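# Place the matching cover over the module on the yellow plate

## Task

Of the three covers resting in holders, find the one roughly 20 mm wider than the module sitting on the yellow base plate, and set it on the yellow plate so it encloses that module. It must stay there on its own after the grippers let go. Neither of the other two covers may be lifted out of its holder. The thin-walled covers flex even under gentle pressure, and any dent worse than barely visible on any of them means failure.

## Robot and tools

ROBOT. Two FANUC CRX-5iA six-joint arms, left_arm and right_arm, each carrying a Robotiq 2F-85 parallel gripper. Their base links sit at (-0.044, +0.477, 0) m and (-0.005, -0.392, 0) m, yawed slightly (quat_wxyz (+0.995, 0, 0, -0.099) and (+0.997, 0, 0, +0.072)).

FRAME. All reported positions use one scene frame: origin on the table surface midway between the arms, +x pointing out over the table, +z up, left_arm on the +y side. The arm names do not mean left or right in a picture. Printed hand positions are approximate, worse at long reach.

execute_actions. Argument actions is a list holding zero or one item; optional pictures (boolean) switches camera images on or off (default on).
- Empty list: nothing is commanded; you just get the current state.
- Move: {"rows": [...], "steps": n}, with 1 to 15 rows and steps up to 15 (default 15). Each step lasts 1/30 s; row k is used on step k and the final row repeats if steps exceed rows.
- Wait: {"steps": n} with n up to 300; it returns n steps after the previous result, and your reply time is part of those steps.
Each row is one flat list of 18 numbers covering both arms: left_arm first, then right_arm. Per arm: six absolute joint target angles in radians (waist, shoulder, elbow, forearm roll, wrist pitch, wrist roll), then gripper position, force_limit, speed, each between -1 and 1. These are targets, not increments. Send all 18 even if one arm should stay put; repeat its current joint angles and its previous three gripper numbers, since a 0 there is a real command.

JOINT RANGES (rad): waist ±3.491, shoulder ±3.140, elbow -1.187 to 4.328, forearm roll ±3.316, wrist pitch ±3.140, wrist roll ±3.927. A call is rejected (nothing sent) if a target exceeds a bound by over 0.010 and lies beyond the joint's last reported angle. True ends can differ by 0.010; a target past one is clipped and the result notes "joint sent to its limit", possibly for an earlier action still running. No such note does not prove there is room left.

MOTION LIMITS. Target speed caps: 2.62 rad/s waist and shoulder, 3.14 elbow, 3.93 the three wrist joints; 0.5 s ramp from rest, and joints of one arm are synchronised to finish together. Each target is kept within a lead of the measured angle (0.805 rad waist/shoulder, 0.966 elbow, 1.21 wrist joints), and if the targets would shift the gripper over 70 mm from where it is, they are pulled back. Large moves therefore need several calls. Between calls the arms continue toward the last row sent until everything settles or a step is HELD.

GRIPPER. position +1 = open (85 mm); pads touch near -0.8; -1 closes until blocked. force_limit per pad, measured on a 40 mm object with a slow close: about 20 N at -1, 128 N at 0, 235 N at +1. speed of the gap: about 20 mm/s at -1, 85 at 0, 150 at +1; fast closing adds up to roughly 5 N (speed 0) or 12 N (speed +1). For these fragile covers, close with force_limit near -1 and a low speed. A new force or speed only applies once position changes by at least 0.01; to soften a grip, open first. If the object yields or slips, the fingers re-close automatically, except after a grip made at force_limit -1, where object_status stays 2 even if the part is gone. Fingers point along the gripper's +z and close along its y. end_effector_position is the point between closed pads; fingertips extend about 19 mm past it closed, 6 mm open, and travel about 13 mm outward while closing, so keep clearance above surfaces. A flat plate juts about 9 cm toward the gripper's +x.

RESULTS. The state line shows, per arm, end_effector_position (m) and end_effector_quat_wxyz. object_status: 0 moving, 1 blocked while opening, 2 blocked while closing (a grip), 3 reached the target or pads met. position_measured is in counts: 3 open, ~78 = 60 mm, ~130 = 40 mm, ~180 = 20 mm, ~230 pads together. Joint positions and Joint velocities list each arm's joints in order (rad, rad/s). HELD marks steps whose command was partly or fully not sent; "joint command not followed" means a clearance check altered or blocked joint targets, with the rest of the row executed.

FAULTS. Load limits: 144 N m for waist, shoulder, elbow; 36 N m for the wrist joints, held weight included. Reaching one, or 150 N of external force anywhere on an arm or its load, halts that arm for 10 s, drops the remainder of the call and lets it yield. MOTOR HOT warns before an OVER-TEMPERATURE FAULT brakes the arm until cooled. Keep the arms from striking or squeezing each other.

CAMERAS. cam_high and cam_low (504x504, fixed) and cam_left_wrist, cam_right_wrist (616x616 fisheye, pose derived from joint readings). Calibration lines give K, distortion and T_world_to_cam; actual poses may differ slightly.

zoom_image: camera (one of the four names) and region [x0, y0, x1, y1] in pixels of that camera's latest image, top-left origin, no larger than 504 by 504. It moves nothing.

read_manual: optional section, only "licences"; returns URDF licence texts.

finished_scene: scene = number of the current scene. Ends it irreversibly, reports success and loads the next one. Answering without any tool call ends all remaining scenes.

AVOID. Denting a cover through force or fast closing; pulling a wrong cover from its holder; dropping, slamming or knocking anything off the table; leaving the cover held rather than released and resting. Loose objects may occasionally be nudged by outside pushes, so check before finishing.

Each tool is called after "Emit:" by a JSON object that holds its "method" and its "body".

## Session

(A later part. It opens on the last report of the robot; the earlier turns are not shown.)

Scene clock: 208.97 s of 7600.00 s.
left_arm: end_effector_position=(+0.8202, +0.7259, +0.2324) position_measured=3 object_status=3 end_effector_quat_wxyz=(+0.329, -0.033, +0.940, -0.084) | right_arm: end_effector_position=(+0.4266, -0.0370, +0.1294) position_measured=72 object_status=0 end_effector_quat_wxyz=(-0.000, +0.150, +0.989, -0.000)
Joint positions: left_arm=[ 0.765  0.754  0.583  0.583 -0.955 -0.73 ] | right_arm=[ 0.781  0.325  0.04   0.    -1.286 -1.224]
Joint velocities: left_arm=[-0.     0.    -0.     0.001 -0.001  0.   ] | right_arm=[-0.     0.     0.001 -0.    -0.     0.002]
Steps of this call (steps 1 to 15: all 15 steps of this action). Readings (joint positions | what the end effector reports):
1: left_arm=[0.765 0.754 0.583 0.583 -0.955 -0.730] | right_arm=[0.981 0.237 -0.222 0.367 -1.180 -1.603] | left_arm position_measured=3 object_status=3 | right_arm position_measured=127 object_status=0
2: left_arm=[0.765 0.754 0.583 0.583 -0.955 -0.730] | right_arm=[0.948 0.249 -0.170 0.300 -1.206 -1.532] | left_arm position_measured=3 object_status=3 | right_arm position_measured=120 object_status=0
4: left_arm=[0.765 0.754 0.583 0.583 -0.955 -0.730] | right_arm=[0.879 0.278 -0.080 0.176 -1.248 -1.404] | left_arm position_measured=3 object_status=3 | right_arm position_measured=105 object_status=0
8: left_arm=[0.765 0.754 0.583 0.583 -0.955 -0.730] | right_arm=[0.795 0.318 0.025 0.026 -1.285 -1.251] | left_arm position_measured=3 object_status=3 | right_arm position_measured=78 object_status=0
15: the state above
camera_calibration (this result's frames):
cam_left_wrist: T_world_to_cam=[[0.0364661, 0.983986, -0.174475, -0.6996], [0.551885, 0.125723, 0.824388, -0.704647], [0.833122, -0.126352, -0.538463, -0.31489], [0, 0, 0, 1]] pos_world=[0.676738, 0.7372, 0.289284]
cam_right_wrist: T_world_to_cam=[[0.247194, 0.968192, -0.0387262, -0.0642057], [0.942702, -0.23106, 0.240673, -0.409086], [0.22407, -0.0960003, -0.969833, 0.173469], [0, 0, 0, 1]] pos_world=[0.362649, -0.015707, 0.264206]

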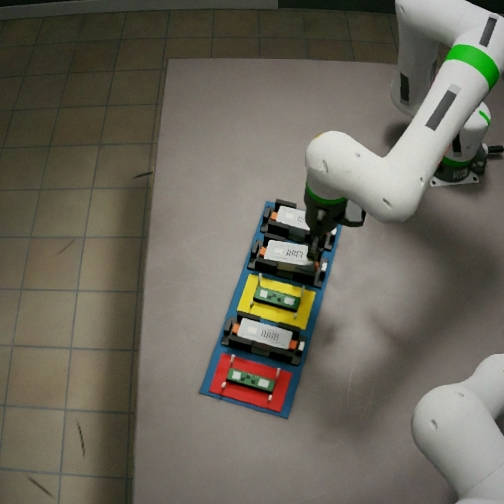

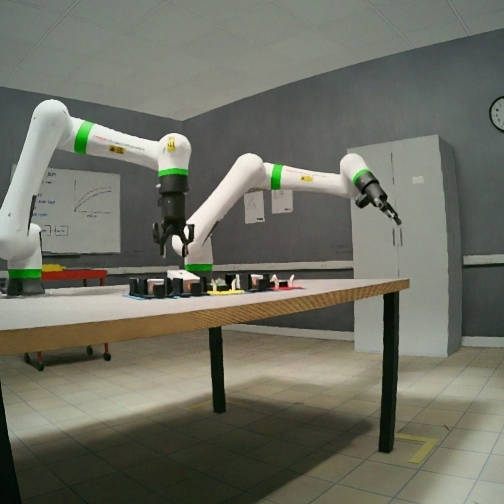

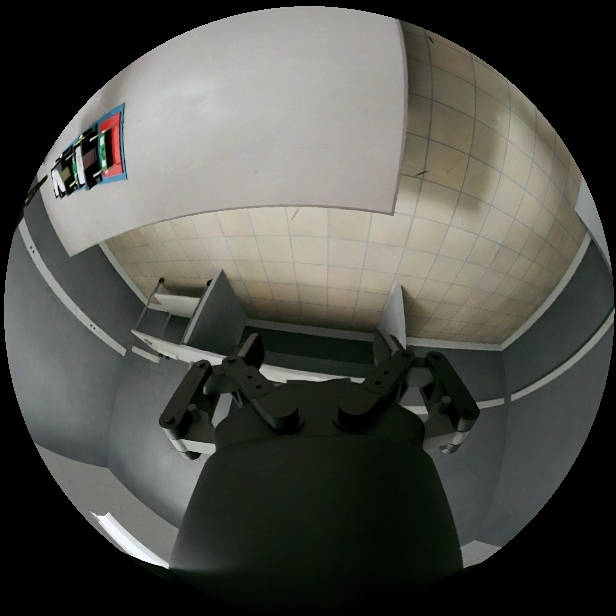

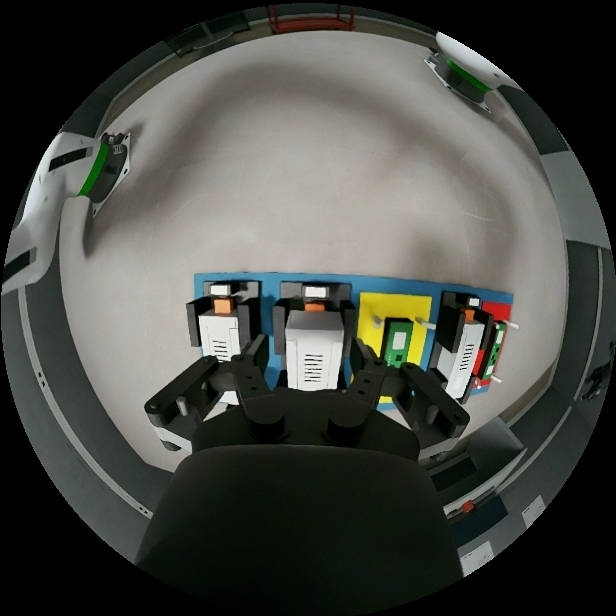

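Emit:
{"method": "execute_actions", "body": {"actions": [{"rows":[[0.765,0.754,0.583,0.583,-0.955,-0.73,1,0,0,0.783,0.345,0.026,0,-1.25,-1.227,0.45,-0.4,0],[0.765,0.754,0.583,0.583,-0.955,-0.73,1,0,0,0.783,0.345,0.026,0,-1.25,-1.227,0.45,-0.4,0],[0.765,0.754,0.583,0.583,-0.955,-0.73,1,0,0,0.783,0.358,0.010,0,-1.221,-1.227,0.45,-0.4,0],[0.765,0.754,0.583,0.583,-0.955,-0.73,1,0,0,0.783,0.358,0.010,0,-1.221,-1.227,0.45,-0.4,0],[0.765,0.754,0.583,0.583,-0.955,-0.73,1,0,0,0.783,0.371,-0.006,0,-1.192,-1.227,0.45,-0.4,0],[0.765,0.754,0.583,0.583,-0.955,-0.73,1,0,0,0.783,0.371,-0.006,0,-1.192,-1.227,0.45,-0.4,0],[0.765,0.754,0.583,0.583,-0.955,-0.73,1,0,0,0.783,0.384,-0.022,0,-1.164,-1.227,0.45,-0.4,0]],"steps":15}]}}

Emit:
{"method": "zoom_image", "body": {"camera": "cam_right_wrist", "region": [200, 240, 420, 420]}}

Emit:
{"method": "zoom_image", "body": {"camera": "cam_low", "region": [120, 220, 260, 310]}}

Scene clock: 211.30 s of 7600.00 s.
left_arm: end_effector_position=(+0.8202, +0.7259, +0.2324) position_measured=3 object_status=3 end_effector_quat_wxyz=(+0.329, -0.033, +0.940, -0.084) | right_arm: end_effector_position=(+0.4290, -0.0316, +0.0723) position_measured=72 object_status=3 end_effector_quat_wxyz=(+0.000, +0.150, +0.989, +0.000)
Joint positions: left_arm=[ 0.765  0.754  0.583  0.583 -0.955 -0.73 ] | right_arm=[ 0.783  0.384 -0.022 -0.    -1.164 -1.227]
Joint velocities: left_arm=[ 0.    -0.    -0.001 -0.001 -0.    -0.   ] | right_arm=[ 0.     0.001 -0.002 -0.     0.002 -0.001]
Steps of this call (steps 1 to 15: the robot went on to your last target; steps 16 to 55: nothing new was sent; steps 56 to 70: all 15 steps of this action). Readings (joint positions | what the end effector reports):
56: left_arm=[0.765 0.754 0.583 0.583 -0.955 -0.730] | right_arm=[0.780 0.325 0.040 -0.000 -1.285 -1.224] | left_arm position_measured=3 object_status=3 | right_arm position_measured=72 object_status=3
57: left_arm=[0.765 0.754 0.583 0.583 -0.955 -0.730] | right_arm=[0.781 0.329 0.038 -0.000 -1.278 -1.224] | left_arm position_measured=3 object_status=3 | right_arm position_measured=72 object_status=3
59: left_arm=[0.765 0.754 0.583 0.583 -0.955 -0.730] | right_arm=[0.782 0.344 0.025 -0.000 -1.250 -1.226] | left_arm position_measured=3 object_status=3 | right_arm position_measured=72 object_status=3
63: left_arm=[0.765 0.754 0.583 0.583 -0.955 -0.730] | right_arm=[0.783 0.371 -0.007 -0.000 -1.191 -1.227] | left_arm position_measured=3 object_status=3 | right_arm position_measured=72 object_status=3
70: the state above
camera_calibration (this result's frames):
cam_left_wrist: T_world_to_cam=[[0.0364662, 0.983986, -0.174475, -0.6996], [0.551885, 0.125723, 0.824388, -0.704647], [0.833122, -0.126352, -0.538463, -0.31489], [0, 0, 0, 1]] pos_world=[0.676738, 0.7372, 0.289284]
cam_right_wrist: T_world_to_cam=[[0.24741, 0.968183, -0.0375437, -0.0724244], [0.942497, -0.231499, 0.241053, -0.396299], [0.224693, -0.095024, -0.969785, 0.117742], [0, 0, 0, 1]] pos_world=[0.364974, -0.0104345, 0.206994]

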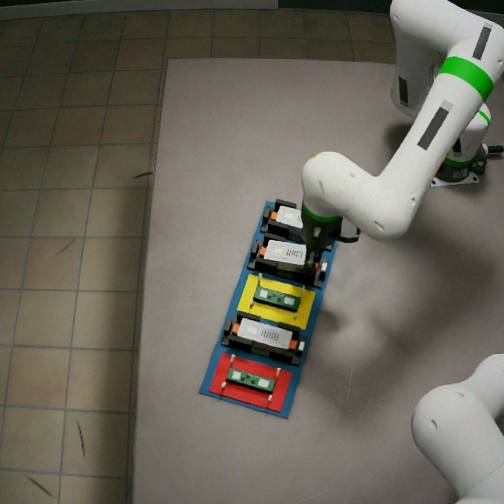

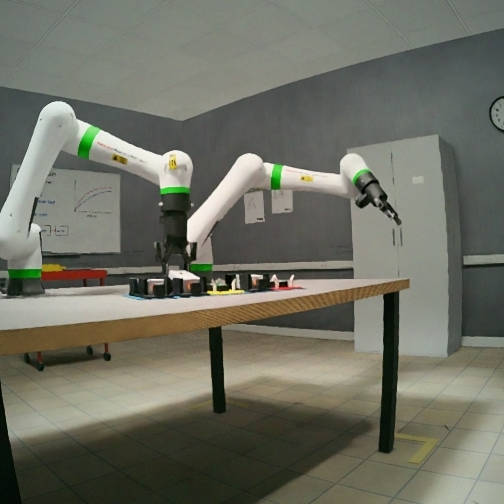

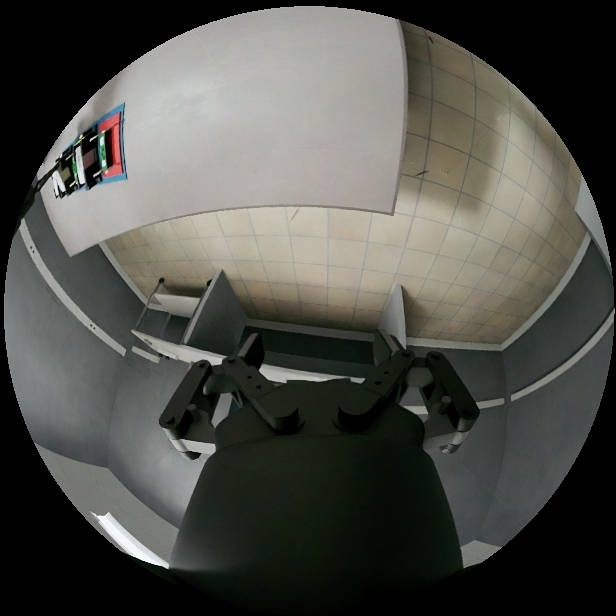

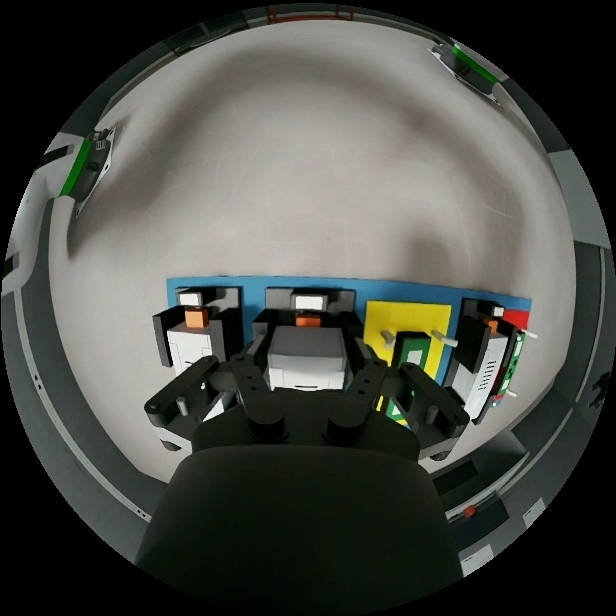

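Region (200, 240, 420, 420) of cam_right_wrist's 616x616 image, scaled by 2.291, with more detail than that image has; it fills the top 412 rows of this view, and the rest is white.

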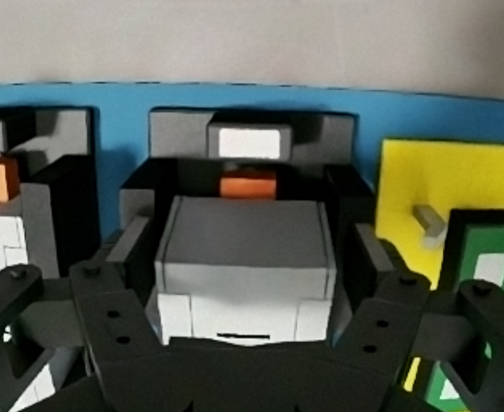

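Region (120, 220, 260, 310) of cam_low's 504x504 image, scaled by 3.600, with more detail than that image has; it fills the top 324 rows of this view, and the rest is white.

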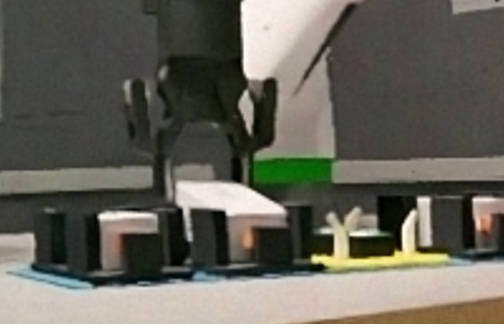

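Emit:
{"method": "execute_actions", "body": {"actions": [{"rows":[[0.765,0.754,0.583,0.583,-0.955,-0.73,1,0,0,0.783,0.384,-0.022,0,-1.164,-1.227,-1,-0.5,-0.5]],"steps":15}], "pictures": false}}

Emit:
{"method": "execute_actions", "body": {"actions": [{"rows":[[0.765,0.754,0.583,0.583,-0.955,-0.73,1,0,0,0.783,0.379,-0.016,0,-1.175,-1.227,-1,-0.5,-0.5],[0.765,0.754,0.583,0.583,-0.955,-0.73,1,0,0,0.783,0.374,-0.010,0,-1.186,-1.227,-1,-0.5,-0.5],[0.765,0.754,0.583,0.583,-0.955,-0.73,1,0,0,0.783,0.369,-0.003,0,-1.198,-1.227,-1,-0.5,-0.5],[0.765,0.754,0.583,0.583,-0.955,-0.73,1,0,0,0.783,0.364,0.003,0,-1.209,-1.227,-1,-0.5,-0.5]],"steps":15}]}}

Emit:
{"method": "zoom_image", "body": {"camera": "cam_low", "region": [120, 220, 260, 310]}}

Scene clock: 213.20 s of 7600.00 s.
left_arm: end_effector_position=(+0.8202, +0.7259, +0.2324) position_measured=3 object_status=3 end_effector_quat_wxyz=(+0.329, -0.033, +0.940, -0.084) | right_arm: end_effector_position=(+0.4290, -0.0316, +0.0722) position_measured=95 object_status=2 end_effector_quat_wxyz=(+0.000, +0.150, +0.989, +0.000)
Joint positions: left_arm=[ 0.765  0.754  0.583  0.583 -0.955 -0.73 ] | right_arm=[ 0.783  0.384 -0.022  0.    -1.164 -1.227]
Joint velocities: left_arm=[ 0.001 -0.    -0.    -0.    -0.    -0.   ] | right_arm=[ 0.001  0.    -0.     0.     0.    -0.001]
Steps of this call (steps 1 to 15: the robot went on to your last target; steps 16 to 42: nothing new was sent; steps 43 to 57: all 15 steps of this action). Readings (joint positions | what the end effector reports):
43: left_arm=[0.765 0.754 0.583 0.583 -0.955 -0.730] | right_arm=[0.783 0.384 -0.022 0.000 -1.164 -1.227] | left_arm position_measured=3 object_status=3 | right_arm position_measured=72 object_status=0
44: left_arm=[0.765 0.754 0.583 0.583 -0.955 -0.730] | right_arm=[0.783 0.384 -0.022 0.000 -1.164 -1.227] | left_arm position_measured=3 object_status=3 | right_arm position_measured=73 object_status=0
46: left_arm=[0.765 0.754 0.583 0.583 -0.955 -0.730] | right_arm=[0.783 0.384 -0.022 0.000 -1.164 -1.227] | left_arm position_measured=3 object_status=3 | right_arm position_measured=80 object_status=0
50: left_arm=[0.765 0.754 0.583 0.583 -0.955 -0.730] | right_arm=[0.783 0.384 -0.022 0.000 -1.164 -1.227] | left_arm position_measured=3 object_status=3 | right_arm position_measured=95 object_status=0
57: the state above

Scene clock: 213.70 s of 7600.00 s.
left_arm: end_effector_position=(+0.8202, +0.7259, +0.2324) position_measured=3 object_status=3 end_effector_quat_wxyz=(+0.329, -0.033, +0.940, -0.084) | right_arm: end_effector_position=(+0.4287, -0.0319, +0.0930) position_measured=95 object_status=2 end_effector_quat_wxyz=(+0.000, +0.150, +0.989, +0.000)
Joint positions: left_arm=[ 0.765  0.754  0.583  0.583 -0.955 -0.73 ] | right_arm=[ 0.783  0.364  0.003 -0.    -1.209 -1.227]
Joint velocities: left_arm=[ 0.     0.001 -0.001  0.     0.    -0.   ] | right_arm=[ 0. -0. -0. -0. -0.  0.]
Steps of this call (steps 1 to 15: all 15 steps of this action). Readings (joint positions | what the end effector reports):
1: left_arm=[0.765 0.754 0.583 0.583 -0.955 -0.730] | right_arm=[0.783 0.384 -0.022 0.000 -1.165 -1.227] | left_arm position_measured=3 object_status=3 | right_arm position_measured=95 object_status=2
2: left_arm=[0.765 0.754 0.583 0.583 -0.955 -0.730] | right_arm=[0.783 0.382 -0.020 -0.000 -1.170 -1.227] | left_arm position_measured=3 object_status=3 | right_arm position_measured=95 object_status=2
4: left_arm=[0.765 0.754 0.583 0.583 -0.955 -0.730] | right_arm=[0.783 0.375 -0.010 -0.000 -1.186 -1.227] | left_arm position_measured=3 object_status=3 | right_arm position_measured=95 object_status=2
8: left_arm=[0.765 0.754 0.583 0.583 -0.955 -0.730] | right_arm=[0.783 0.364 0.002 -0.000 -1.208 -1.227] | left_arm position_measured=3 object_status=3 | right_arm position_measured=95 object_status=2
15: the state above
camera_calibration (this result's frames):
cam_left_wrist: T_world_to_cam=[[0.0364659, 0.983986, -0.174475, -0.6996], [0.551885, 0.125724, 0.824388, -0.704647], [0.833122, -0.126352, -0.538463, -0.31489], [0, 0, 0, 1]] pos_world=[0.676738, 0.7372, 0.289284]
cam_right_wrist: T_world_to_cam=[[0.247311, 0.968199, -0.0377855, -0.0711977], [0.942547, -0.231353, 0.241, -0.401125], [0.224594, -0.0952166, -0.969789, 0.137966], [0, 0, 0, 1]] pos_world=[0.364701, -0.0107313, 0.227779]

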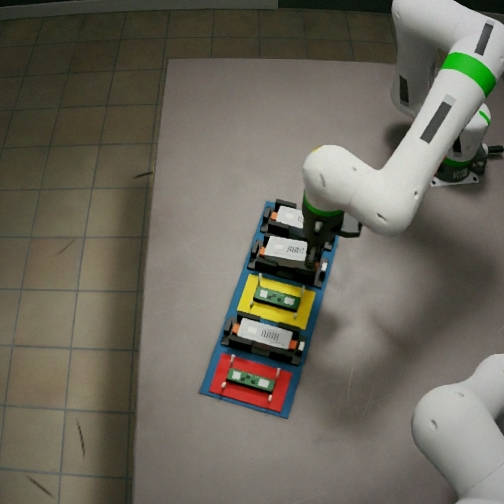

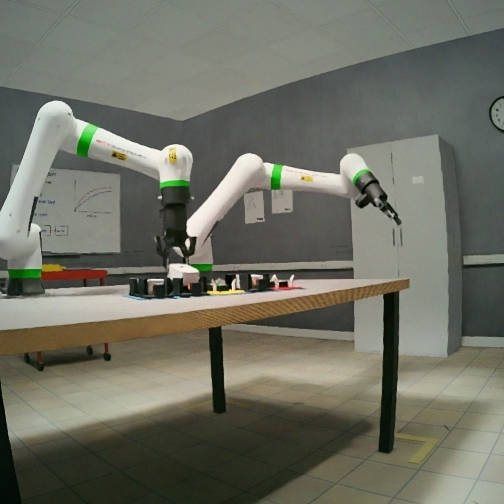

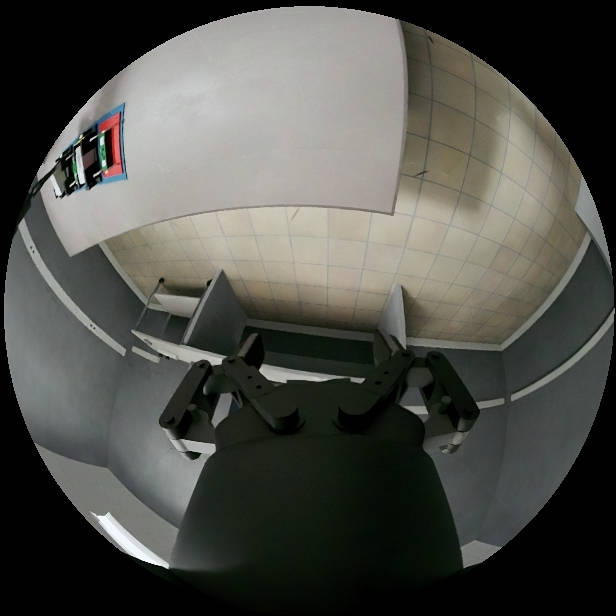

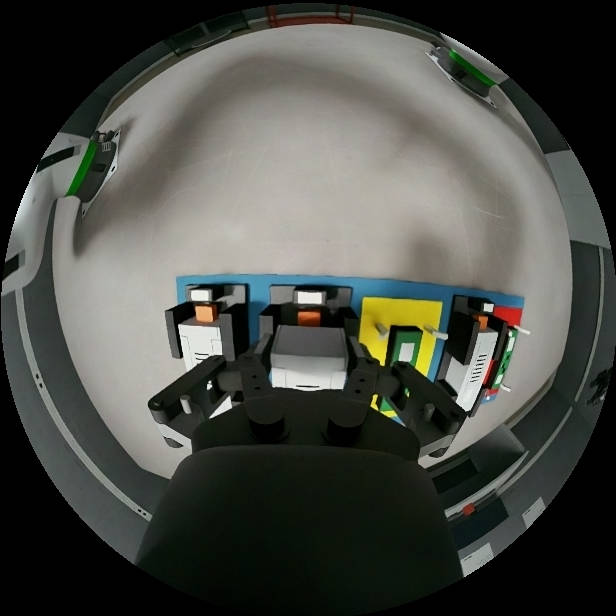

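Region (120, 220, 260, 310) of cam_low's 504x504 image, scaled by 3.600, with more detail than that image has; it fills the top 324 rows of this view, and the rest is white.

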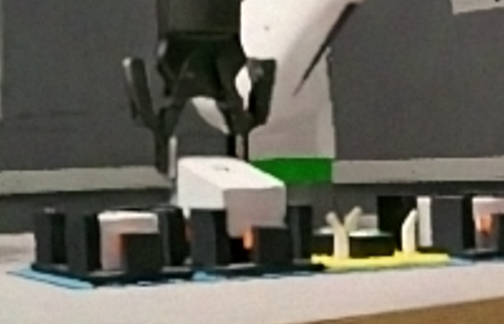

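Emit:
{"method": "execute_actions", "body": {"actions": [{"rows":[[0.765,0.754,0.583,0.583,-0.955,-0.73,1,0,0,0.783,0.317,0.062,0,-1.315,-1.227,-1,-0.5,-0.5],[0.765,0.754,0.583,0.583,-0.955,-0.73,1,0,0,0.783,0.317,0.062,0,-1.315,-1.227,-1,-0.5,-0.5],[0.765,0.754,0.583,0.583,-0.955,-0.73,1,0,0,0.783,0.317,0.062,0,-1.315,-1.227,-1,-0.5,-0.5],[0.765,0.754,0.583,0.583,-0.955,-0.73,1,0,0,0.783,0.317,0.062,0,-1.315,-1.227,-1,-0.5,-0.5],[0.765,0.754,0.583,0.583,-0.955,-0.73,1,0,0,0.783,0.317,0.062,0,-1.315,-1.227,-1,-0.5,-0.5],[0.765,0.754,0.583,0.583,-0.955,-0.73,1,0,0,0.783,0.317,0.062,0,-1.315,-1.227,-1,-0.5,-0.5],[0.765,0.754,0.583,0.583,-0.955,-0.73,1,0,0,0.783,0.317,0.062,0,-1.315,-1.227,-1,-0.5,-0.5],[0.765,0.754,0.583,0.583,-0.955,-0.73,1,0,0,0.783,0.317,0.062,0,-1.315,-1.227,-1,-0.5,-0.5],[0.765,0.754,0.583,0.583,-0.955,-0.73,1,0,0,0.9674,0.4823,0.1575,0.2635,-1.2173,-1.4997,-1,-0.5,-0.5]],"steps":15}], "pictures": false}}

Emit:
{"method": "execute_actions", "body": {"actions": [{"rows":[[0.765,0.754,0.583,0.583,-0.955,-0.73,1,0,0,0.9674,0.4823,0.1575,0.2635,-1.2173,-1.4997,-1,-0.5,-0.5]],"steps":15}]}}

Emit:
{"method": "zoom_image", "body": {"camera": "cam_low", "region": [130, 210, 290, 310]}}

Emit:
{"method": "zoom_image", "body": {"camera": "cam_high", "region": [220, 220, 380, 350]}}

Emit:
{"method": "zoom_image", "body": {"camera": "cam_right_wrist", "region": [200, 240, 420, 420]}}

Scene clock: 220.13 s of 7600.00 s.
left_arm: end_effector_position=(+0.8202, +0.7259, +0.2324) position_measured=3 object_status=3 end_effector_quat_wxyz=(+0.329, -0.033, +0.940, -0.084) | right_arm: end_effector_position=(+0.4469, +0.0223, +0.1347) position_measured=95 object_status=2 end_effector_quat_wxyz=(+0.070, +0.152, +0.986, -0.017)
Joint positions: left_arm=[ 0.765  0.754  0.583  0.583 -0.955 -0.73 ] | right_arm=[ 0.888  0.411  0.116  0.15  -1.258 -1.382]
Joint velocities: left_arm=[ 0.     0.    -0.001  0.001 -0.001  0.   ] | right_arm=[ 0.723  0.651  0.366  1.017  0.362 -1.052]
Steps of this call (steps 1 to 15: the robot went on to your last target; steps 16 to 90: nothing new was sent; then 2.93 s passed at rest; steps 91 to 105: all 15 steps of this action). Readings (joint positions | what the end effector reports):
91: left_arm=[0.765 0.754 0.583 0.583 -0.955 -0.730] | right_arm=[0.783 0.364 0.003 0.000 -1.210 -1.227] | left_arm position_measured=3 object_status=3 | right_arm position_measured=95 object_status=2
92: left_arm=[0.765 0.754 0.583 0.583 -0.955 -0.730] | right_arm=[0.783 0.361 0.007 0.000 -1.217 -1.227] | left_arm position_measured=3 object_status=3 | right_arm position_measured=95 object_status=2
94: left_arm=[0.765 0.754 0.583 0.583 -0.955 -0.730] | right_arm=[0.783 0.343 0.030 0.000 -1.257 -1.227] | left_arm position_measured=3 object_status=3 | right_arm position_measured=95 object_status=2
98: left_arm=[0.765 0.754 0.583 0.583 -0.955 -0.730] | right_arm=[0.783 0.317 0.061 0.000 -1.314 -1.227] | left_arm position_measured=3 object_status=3 | right_arm position_measured=95 object_status=2
105: the state above

Scene clock: 220.63 s of 7600.00 s.
left_arm: end_effector_position=(+0.8202, +0.7259, +0.2324) position_measured=3 object_status=3 end_effector_quat_wxyz=(+0.329, -0.033, +0.940, -0.084) | right_arm: end_effector_position=(+0.4543, +0.0734, +0.1300) position_measured=95 object_status=2 end_effector_quat_wxyz=(+0.123, +0.149, +0.981, -0.019)
Joint positions: left_arm=[ 0.765  0.754  0.583  0.583 -0.955 -0.73 ] | right_arm=[ 0.967  0.482  0.157  0.263 -1.217 -1.5  ]
Joint velocities: left_arm=[ 0.001 -0.     0.     0.    -0.001  0.   ] | right_arm=[ 0.     0.001  0.     0.001  0.    -0.   ]
Steps of this call (steps 1 to 15: all 15 steps of this action). Readings (joint positions | what the end effector reports):
1: left_arm=[0.765 0.754 0.583 0.583 -0.955 -0.730] | right_arm=[0.911 0.432 0.128 0.183 -1.246 -1.417] | left_arm position_measured=3 object_status=3 | right_arm position_measured=95 object_status=2
2: left_arm=[0.765 0.754 0.583 0.583 -0.955 -0.730] | right_arm=[0.932 0.451 0.139 0.212 -1.236 -1.447] | left_arm position_measured=3 object_status=3 | right_arm position_measured=95 object_status=2
4: left_arm=[0.765 0.754 0.583 0.583 -0.955 -0.730] | right_arm=[0.959 0.475 0.153 0.251 -1.222 -1.487] | left_arm position_measured=3 object_status=3 | right_arm position_measured=95 object_status=2
8: left_arm=[0.765 0.754 0.583 0.583 -0.955 -0.730] | right_arm=[0.967 0.482 0.157 0.263 -1.217 -1.499] | left_arm position_measured=3 object_status=3 | right_arm position_measured=95 object_status=2
15: the state above
camera_calibration (this result's frames):
cam_left_wrist: T_world_to_cam=[[0.0364663, 0.983986, -0.174475, -0.6996], [0.551885, 0.125723, 0.824388, -0.704647], [0.833122, -0.126353, -0.538463, -0.31489], [0, 0, 0, 1]] pos_world=[0.676738, 0.7372, 0.289284]
cam_right_wrist: T_world_to_cam=[[0.25822, 0.9648, -0.0498282, -0.181205], [0.856905, -0.204914, 0.472995, -0.403015], [0.446135, -0.164835, -0.879655, 0.0708556], [0, 0, 0, 1]] pos_world=[0.360525, 0.103923, 0.243923]

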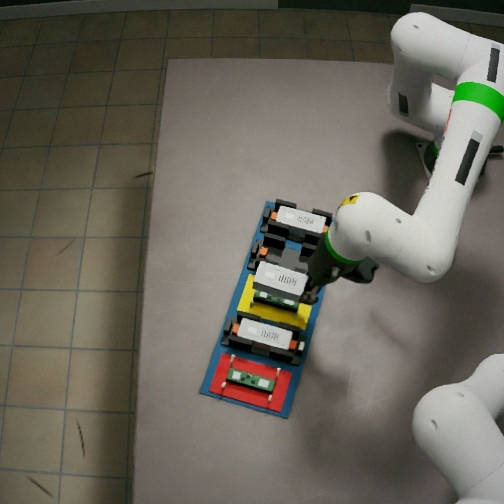

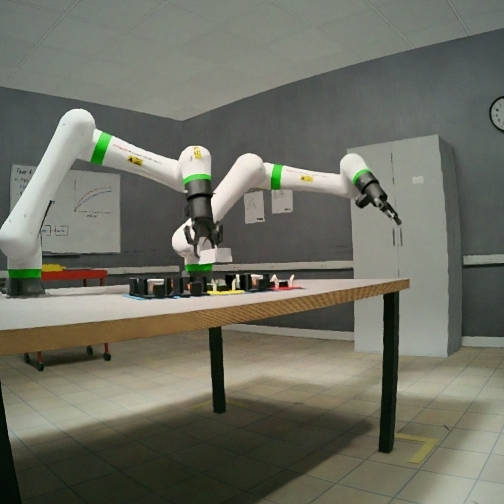

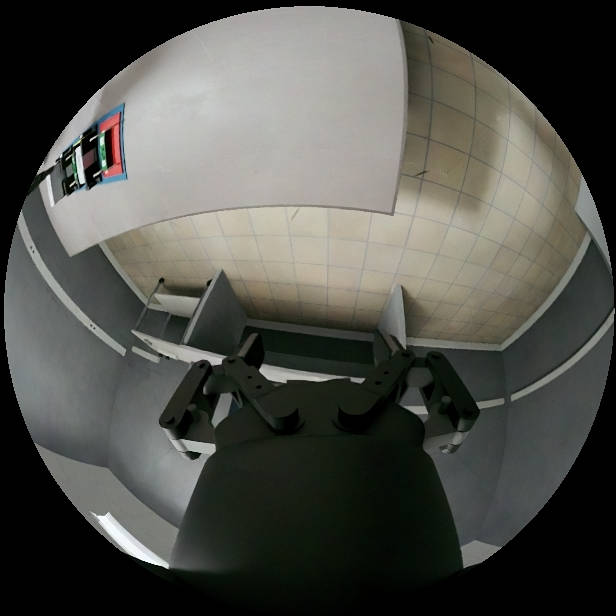

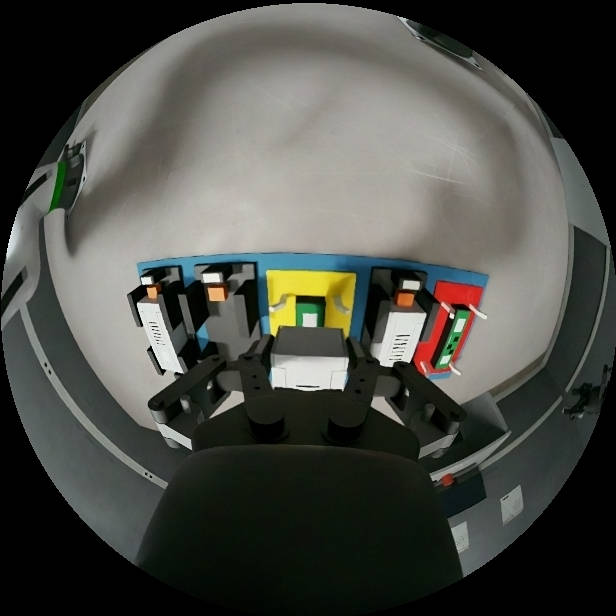

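Region (130, 210, 290, 310) of cam_low's 504x504 image, scaled by 3.150, with more detail than that image has; it fills the top 315 rows of this view, and the rest is white.

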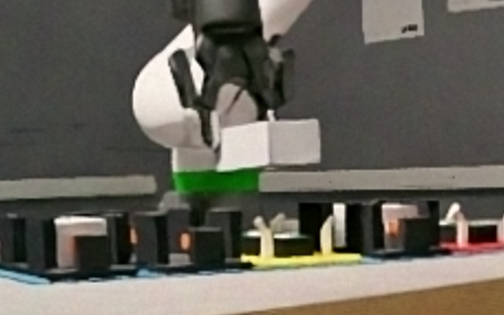

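Region (220, 220, 380, 350) of cam_high's 504x504 image, scaled by 3.150, with more detail than that image has; it fills the top 410 rows of this view, and the rest is white.

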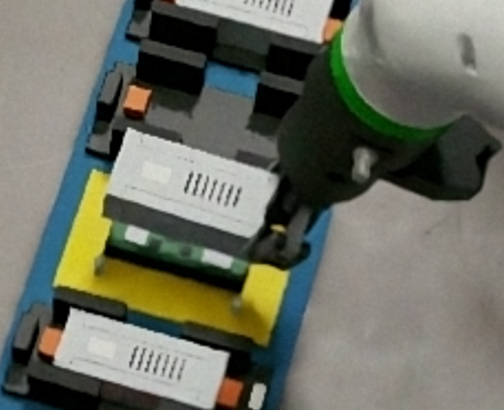

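Region (200, 240, 420, 420) of cam_right_wrist's 616x616 image, scaled by 2.291, with more detail than that image has; it fills the top 412 rows of this view, and the rest is white.

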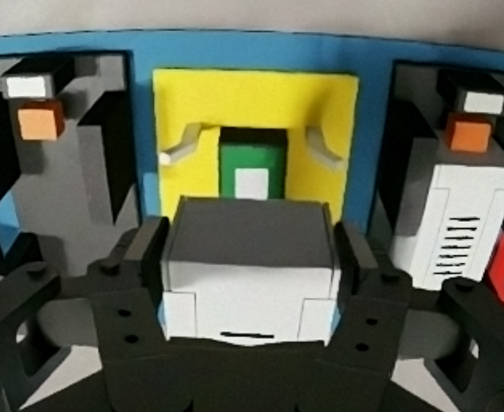

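Emit:
{"method": "execute_actions", "body": {"actions": [{"rows":[[0.765,0.754,0.583,0.583,-0.955,-0.73,1,0,0,0.9671,0.4955,0.134,0.268,-1.182,-1.510,-1,-0.5,-0.5],[0.765,0.754,0.583,0.583,-0.955,-0.73,1,0,0,0.9671,0.4955,0.134,0.268,-1.182,-1.510,-1,-0.5,-0.5],[0.765,0.754,0.583,0.583,-0.955,-0.73,1,0,0,0.9668,0.5087,0.111,0.272,-1.147,-1.521,-1,-0.5,-0.5],[0.765,0.754,0.583,0.583,-0.955,-0.73,1,0,0,0.9668,0.5087,0.111,0.272,-1.147,-1.521,-1,-0.5,-0.5],[0.765,0.754,0.583,0.583,-0.955,-0.73,1,0,0,0.9666,0.522,0.088,0.2766,-1.112,-1.531,-1,-0.5,-0.5],[0.765,0.754,0.583,0.583,-0.955,-0.73,1,0,0,0.9666,0.522,0.088,0.2766,-1.112,-1.531,-1,-0.5,-0.5],[0.765,0.754,0.583,0.583,-0.955,-0.73,1,0,0,0.9663,0.5351,0.0649,0.281,-1.0768,-1.5418,-1,-0.5,-0.5]],"steps":15}]}}

Emit:
{"method": "zoom_image", "body": {"camera": "cam_low", "region": [150, 230, 290, 310]}}

Emit:
{"method": "zoom_image", "body": {"camera": "cam_right_wrist", "region": [200, 240, 420, 420]}}

Emit:
{"method": "zoom_image", "body": {"camera": "cam_high", "region": [220, 240, 360, 350]}}

Scene clock: 224.57 s of 7600.00 s.
left_arm: end_effector_position=(+0.8202, +0.7259, +0.2324) position_measured=3 object_status=3 end_effector_quat_wxyz=(+0.329, -0.033, +0.940, -0.084) | right_arm: end_effector_position=(+0.4544, +0.0736, +0.0620) position_measured=95 object_status=2 end_effector_quat_wxyz=(+0.123, +0.149, +0.981, -0.019)
Joint positions: left_arm=[ 0.765  0.754  0.583  0.583 -0.955 -0.73 ] | right_arm=[ 0.966  0.535  0.065  0.281 -1.077 -1.542]
Joint velocities: left_arm=[ 0.001  0.    -0.001  0.     0.001  0.   ] | right_arm=[ 0.    -0.    -0.002 -0.001  0.002 -0.001]
Steps of this call (steps 1 to 15: the robot went on to your last target; steps 16 to 90: nothing new was sent; then 0.43 s passed at rest; steps 91 to 105: all 15 steps of this action). Readings (joint positions | what the end effector reports):
91: left_arm=[0.765 0.754 0.583 0.583 -0.955 -0.730] | right_arm=[0.967 0.483 0.157 0.264 -1.216 -1.500] | left_arm position_measured=3 object_status=3 | right_arm position_measured=95 object_status=2
92: left_arm=[0.765 0.754 0.583 0.583 -0.955 -0.730] | right_arm=[0.967 0.485 0.153 0.265 -1.209 -1.502] | left_arm position_measured=3 object_status=3 | right_arm position_measured=95 object_status=2
94: left_arm=[0.765 0.754 0.583 0.583 -0.955 -0.730] | right_arm=[0.967 0.496 0.133 0.268 -1.180 -1.511] | left_arm position_measured=3 object_status=3 | right_arm position_measured=95 object_status=2
98: left_arm=[0.765 0.754 0.583 0.583 -0.955 -0.730] | right_arm=[0.967 0.522 0.089 0.276 -1.113 -1.531] | left_arm position_measured=3 object_status=3 | right_arm position_measured=95 object_status=2
105: the state above
camera_calibration (this result's frames):
cam_left_wrist: T_world_to_cam=[[0.0364662, 0.983986, -0.174475, -0.6996], [0.551885, 0.125723, 0.824389, -0.704647], [0.833123, -0.126352, -0.538463, -0.31489], [0, 0, 0, 1]] pos_world=[0.676738, 0.7372, 0.289284]
cam_right_wrist: T_world_to_cam=[[0.258471, 0.964749, -0.0495245, -0.184948], [0.856842, -0.205283, 0.472949, -0.370818], [0.44611, -0.164678, -0.879697, 0.0109915], [0, 0, 0, 1]] pos_world=[0.360633, 0.104115, 0.175888]

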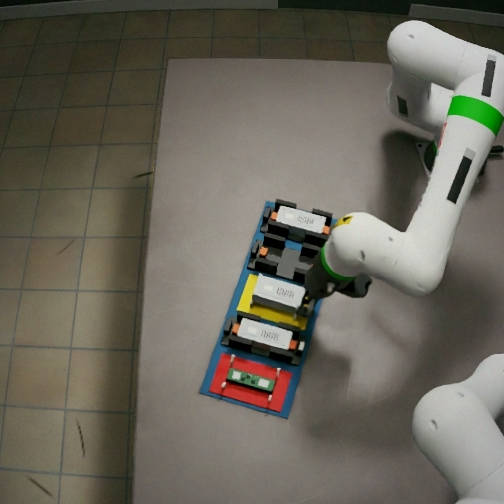

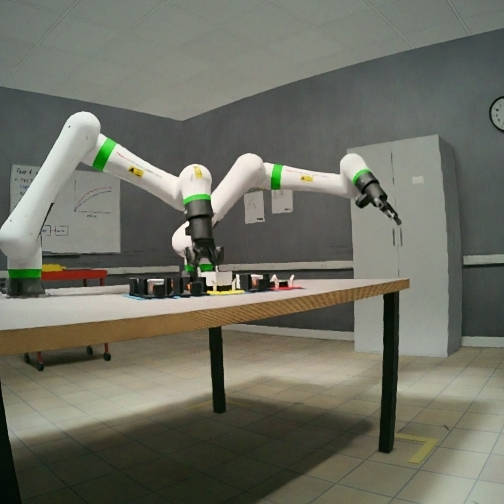

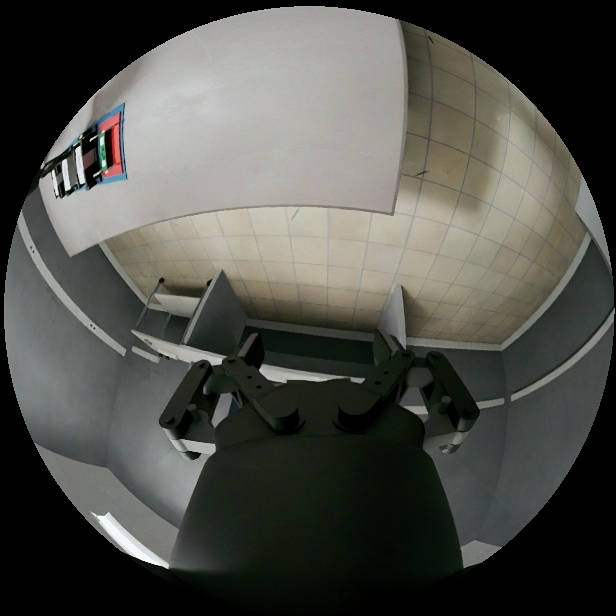

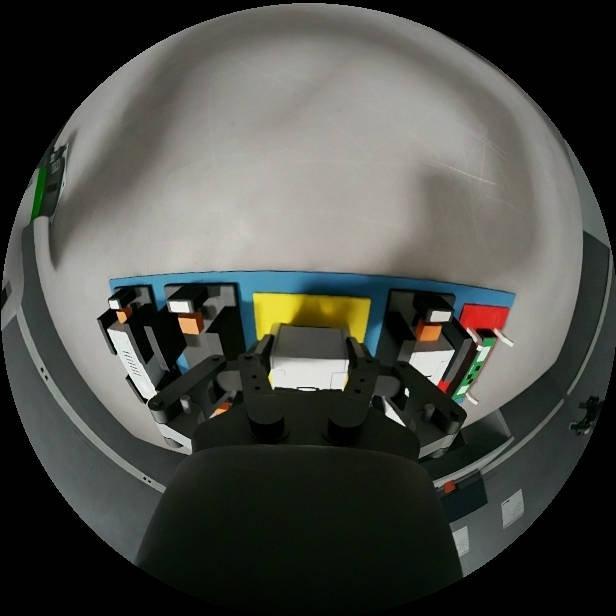

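Region (150, 230, 290, 310) of cam_low's 504x504 image, scaled by 3.600, with more detail than that image has; it fills the top 288 rows of this view, and the rest is white.

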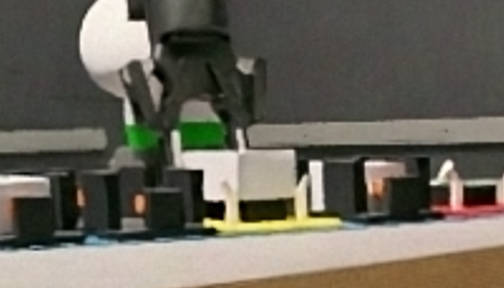

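Region (200, 240, 420, 420) of cam_right_wrist's 616x616 image, scaled by 2.291, with more detail than that image has; it fills the top 412 rows of this view, and the rest is white.

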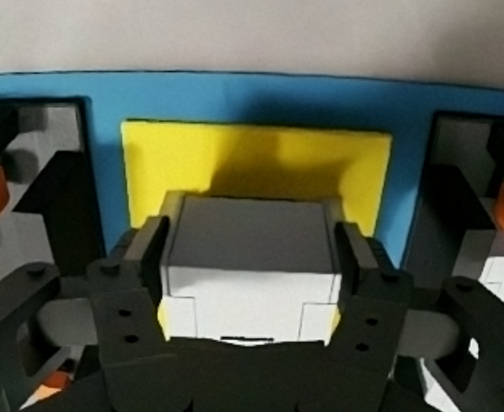

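Region (220, 240, 360, 350) of cam_high's 504x504 image, scaled by 3.600, with more detail than that image has; it fills the top 396 rows of this view, and the rest is white.

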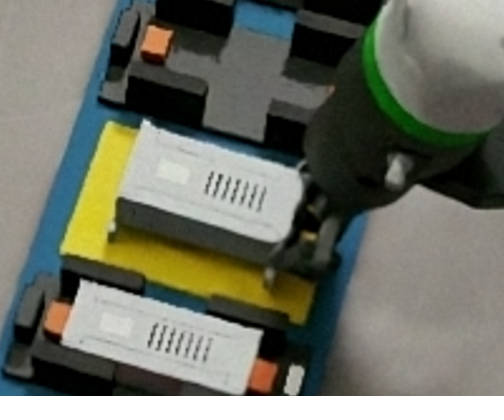

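Emit:
{"method": "execute_actions", "body": {"actions": [{"rows":[[0.765,0.754,0.583,0.583,-0.955,-0.73,1,0,0,0.9663,0.5351,0.0649,0.281,-1.0768,-1.5418,0.35,-0.5,0],[0.765,0.754,0.583,0.583,-0.955,-0.73,1,0,0,0.9663,0.5351,0.0649,0.281,-1.0768,-1.5418,0.35,-0.5,0],[0.765,0.754,0.583,0.583,-0.955,-0.73,1,0,0,0.9663,0.5351,0.0649,0.281,-1.0768,-1.5418,0.35,-0.5,0],[0.765,0.754,0.583,0.583,-0.955,-0.73,1,0,0,0.9663,0.5351,0.0649,0.281,-1.0768,-1.5418,0.35,-0.5,0],[0.765,0.754,0.583,0.583,-0.955,-0.73,1,0,0,0.9663,0.5351,0.0649,0.281,-1.0768,-1.5418,0.35,-0.5,0],[0.765,0.754,0.583,0.583,-0.955,-0.73,1,0,0,0.9663,0.5351,0.0649,0.281,-1.0768,-1.5418,0.35,-0.5,0],[0.765,0.754,0.583,0.583,-0.955,-0.73,1,0,0,0.9674,0.4823,0.1575,0.2635,-1.2173,-1.4997,0.35,-0.5,0]],"steps":15}], "pictures": false}}

Emit:
{"method": "execute_actions", "body": {"actions": [{"rows":[[0.765,0.754,0.583,0.583,-0.955,-0.73,1,0,0,1.1,0.40,0.1575,0.2635,-1.2173,-1.4997,0.35,-0.5,0]],"steps":15}]}}

Emit:
{"method": "zoom_image", "body": {"camera": "cam_low", "region": [150, 230, 290, 310]}}

Emit:
{"method": "zoom_image", "body": {"camera": "cam_high", "region": [220, 240, 360, 350]}}

Scene clock: 226.83 s of 7600.00 s.
left_arm: end_effector_position=(+0.8202, +0.7259, +0.2324) position_measured=3 object_status=3 end_effector_quat_wxyz=(+0.329, -0.033, +0.940, -0.084) | right_arm: end_effector_position=(+0.4543, +0.0735, +0.1299) position_measured=85 object_status=3 end_effector_quat_wxyz=(+0.123, +0.149, +0.981, -0.018)
Joint positions: left_arm=[ 0.765  0.754  0.583  0.583 -0.955 -0.73 ] | right_arm=[ 0.967  0.482  0.157  0.264 -1.216 -1.5  ]
Joint velocities: left_arm=[ 0.    -0.     0.    -0.    -0.001  0.   ] | right_arm=[ 0.    -0.005  0.017 -0.011 -0.036  0.012]
Steps of this call (steps 1 to 15: the robot went on to your last target; steps 16 to 53: nothing new was sent; steps 54 to 68: all 15 steps of this action). Readings (joint positions | what the end effector reports):
54: left_arm=[0.765 0.754 0.583 0.583 -0.955 -0.730] | right_arm=[0.966 0.535 0.065 0.281 -1.077 -1.542] | left_arm position_measured=3 object_status=3 | right_arm position_measured=95 object_status=0
55: left_arm=[0.765 0.754 0.583 0.583 -0.955 -0.730] | right_arm=[0.966 0.535 0.065 0.281 -1.077 -1.542] | left_arm position_measured=3 object_status=3 | right_arm position_measured=95 object_status=0
57: left_arm=[0.765 0.754 0.583 0.583 -0.955 -0.730] | right_arm=[0.966 0.535 0.065 0.281 -1.077 -1.542] | left_arm position_measured=3 object_status=3 | right_arm position_measured=88 object_status=0
61: left_arm=[0.765 0.754 0.583 0.583 -0.955 -0.730] | right_arm=[0.966 0.533 0.069 0.280 -1.085 -1.541] | left_arm position_measured=3 object_status=3 | right_arm position_measured=85 object_status=0
68: the state above

Scene clock: 227.33 s of 7600.00 s.
left_arm: end_effector_position=(+0.8202, +0.7259, +0.2324) position_measured=3 object_status=3 end_effector_quat_wxyz=(+0.329, -0.033, +0.940, -0.084) | right_arm: end_effector_position=(+0.3896, +0.1322, +0.1812) position_measured=85 object_status=3 end_effector_quat_wxyz=(+0.134, +0.088, +0.987, +0.029)
Joint positions: left_arm=[ 0.765  0.754  0.583  0.583 -0.955 -0.73 ] | right_arm=[ 1.1    0.4    0.158  0.263 -1.217 -1.5  ]
Joint velocities: left_arm=[-0.001 -0.     0.001  0.001 -0.     0.   ] | right_arm=[ 0.002  0.    -0.     0.001  0.     0.   ]
Steps of this call (steps 1 to 15: all 15 steps of this action). Readings (joint positions | what the end effector reports):
1: left_arm=[0.765 0.754 0.583 0.583 -0.955 -0.730] | right_arm=[0.968 0.482 0.157 0.263 -1.217 -1.500] | left_arm position_measured=3 object_status=3 | right_arm position_measured=85 object_status=3
2: left_arm=[0.765 0.754 0.583 0.583 -0.955 -0.730] | right_arm=[0.972 0.479 0.157 0.263 -1.217 -1.500] | left_arm position_measured=3 object_status=3 | right_arm position_measured=85 object_status=3
4: left_arm=[0.765 0.754 0.583 0.583 -0.955 -0.730] | right_arm=[0.999 0.463 0.157 0.263 -1.217 -1.500] | left_arm position_measured=3 object_status=3 | right_arm position_measured=85 object_status=3
8: left_arm=[0.765 0.754 0.583 0.583 -0.955 -0.730] | right_arm=[1.079 0.413 0.158 0.263 -1.217 -1.500] | left_arm position_measured=3 object_status=3 | right_arm position_measured=85 object_status=3
15: the state above
camera_calibration (this result's frames):
cam_left_wrist: T_world_to_cam=[[0.0364658, 0.983986, -0.174475, -0.6996], [0.551885, 0.125724, 0.824389, -0.704647], [0.833123, -0.126352, -0.538463, -0.31489], [0, 0, 0, 1]] pos_world=[0.676738, 0.7372, 0.289284]
cam_right_wrist: T_world_to_cam=[[0.128809, 0.991195, 0.0306661, -0.186364], [0.863769, -0.127333, 0.487534, -0.375223], [0.487146, -0.0363105, -0.872565, 0.120185], [0, 0, 0, 1]] pos_world=[0.289564, 0.141308, 0.293518]

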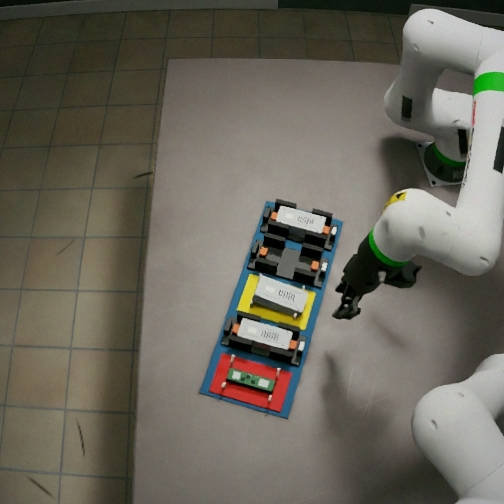

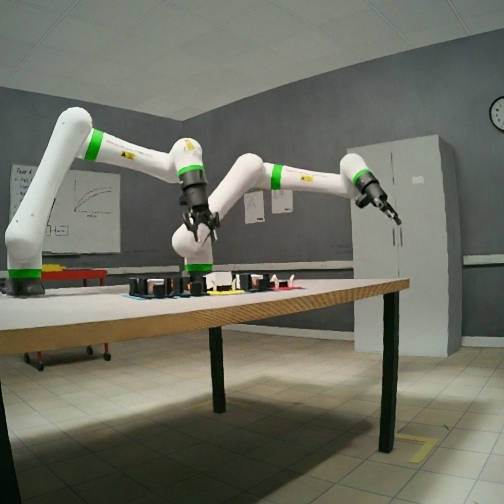

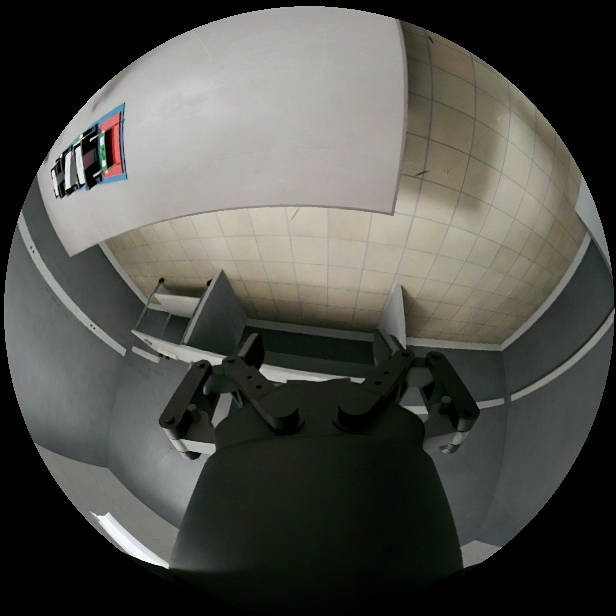

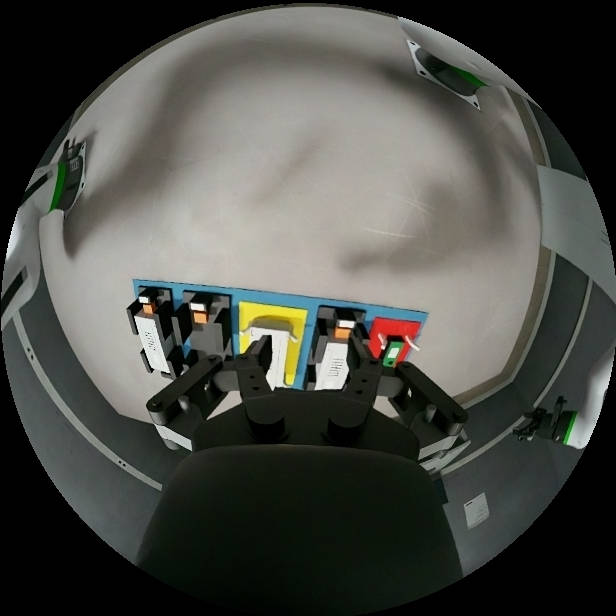

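Region (150, 230, 290, 310) of cam_low's 504x504 image, scaled by 3.600, with more detail than that image has; it fills the top 288 rows of this view, and the rest is white.

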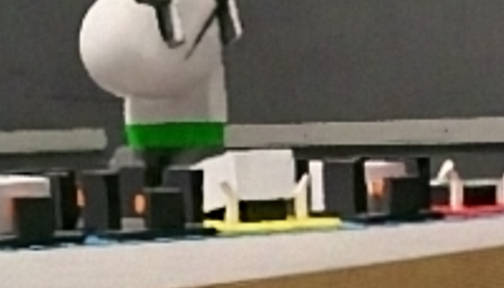

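Region (220, 240, 360, 350) of cam_high's 504x504 image, scaled by 3.600, with more detail than that image has; it fills the top 396 rows of this view, and the rest is white.

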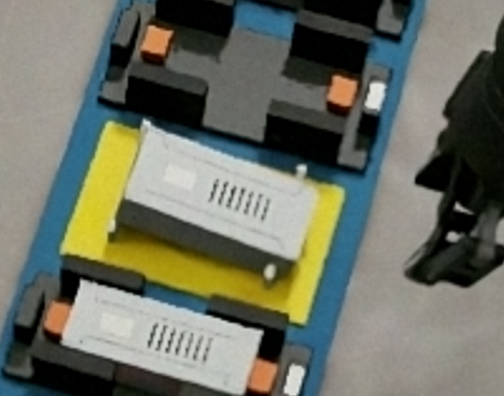

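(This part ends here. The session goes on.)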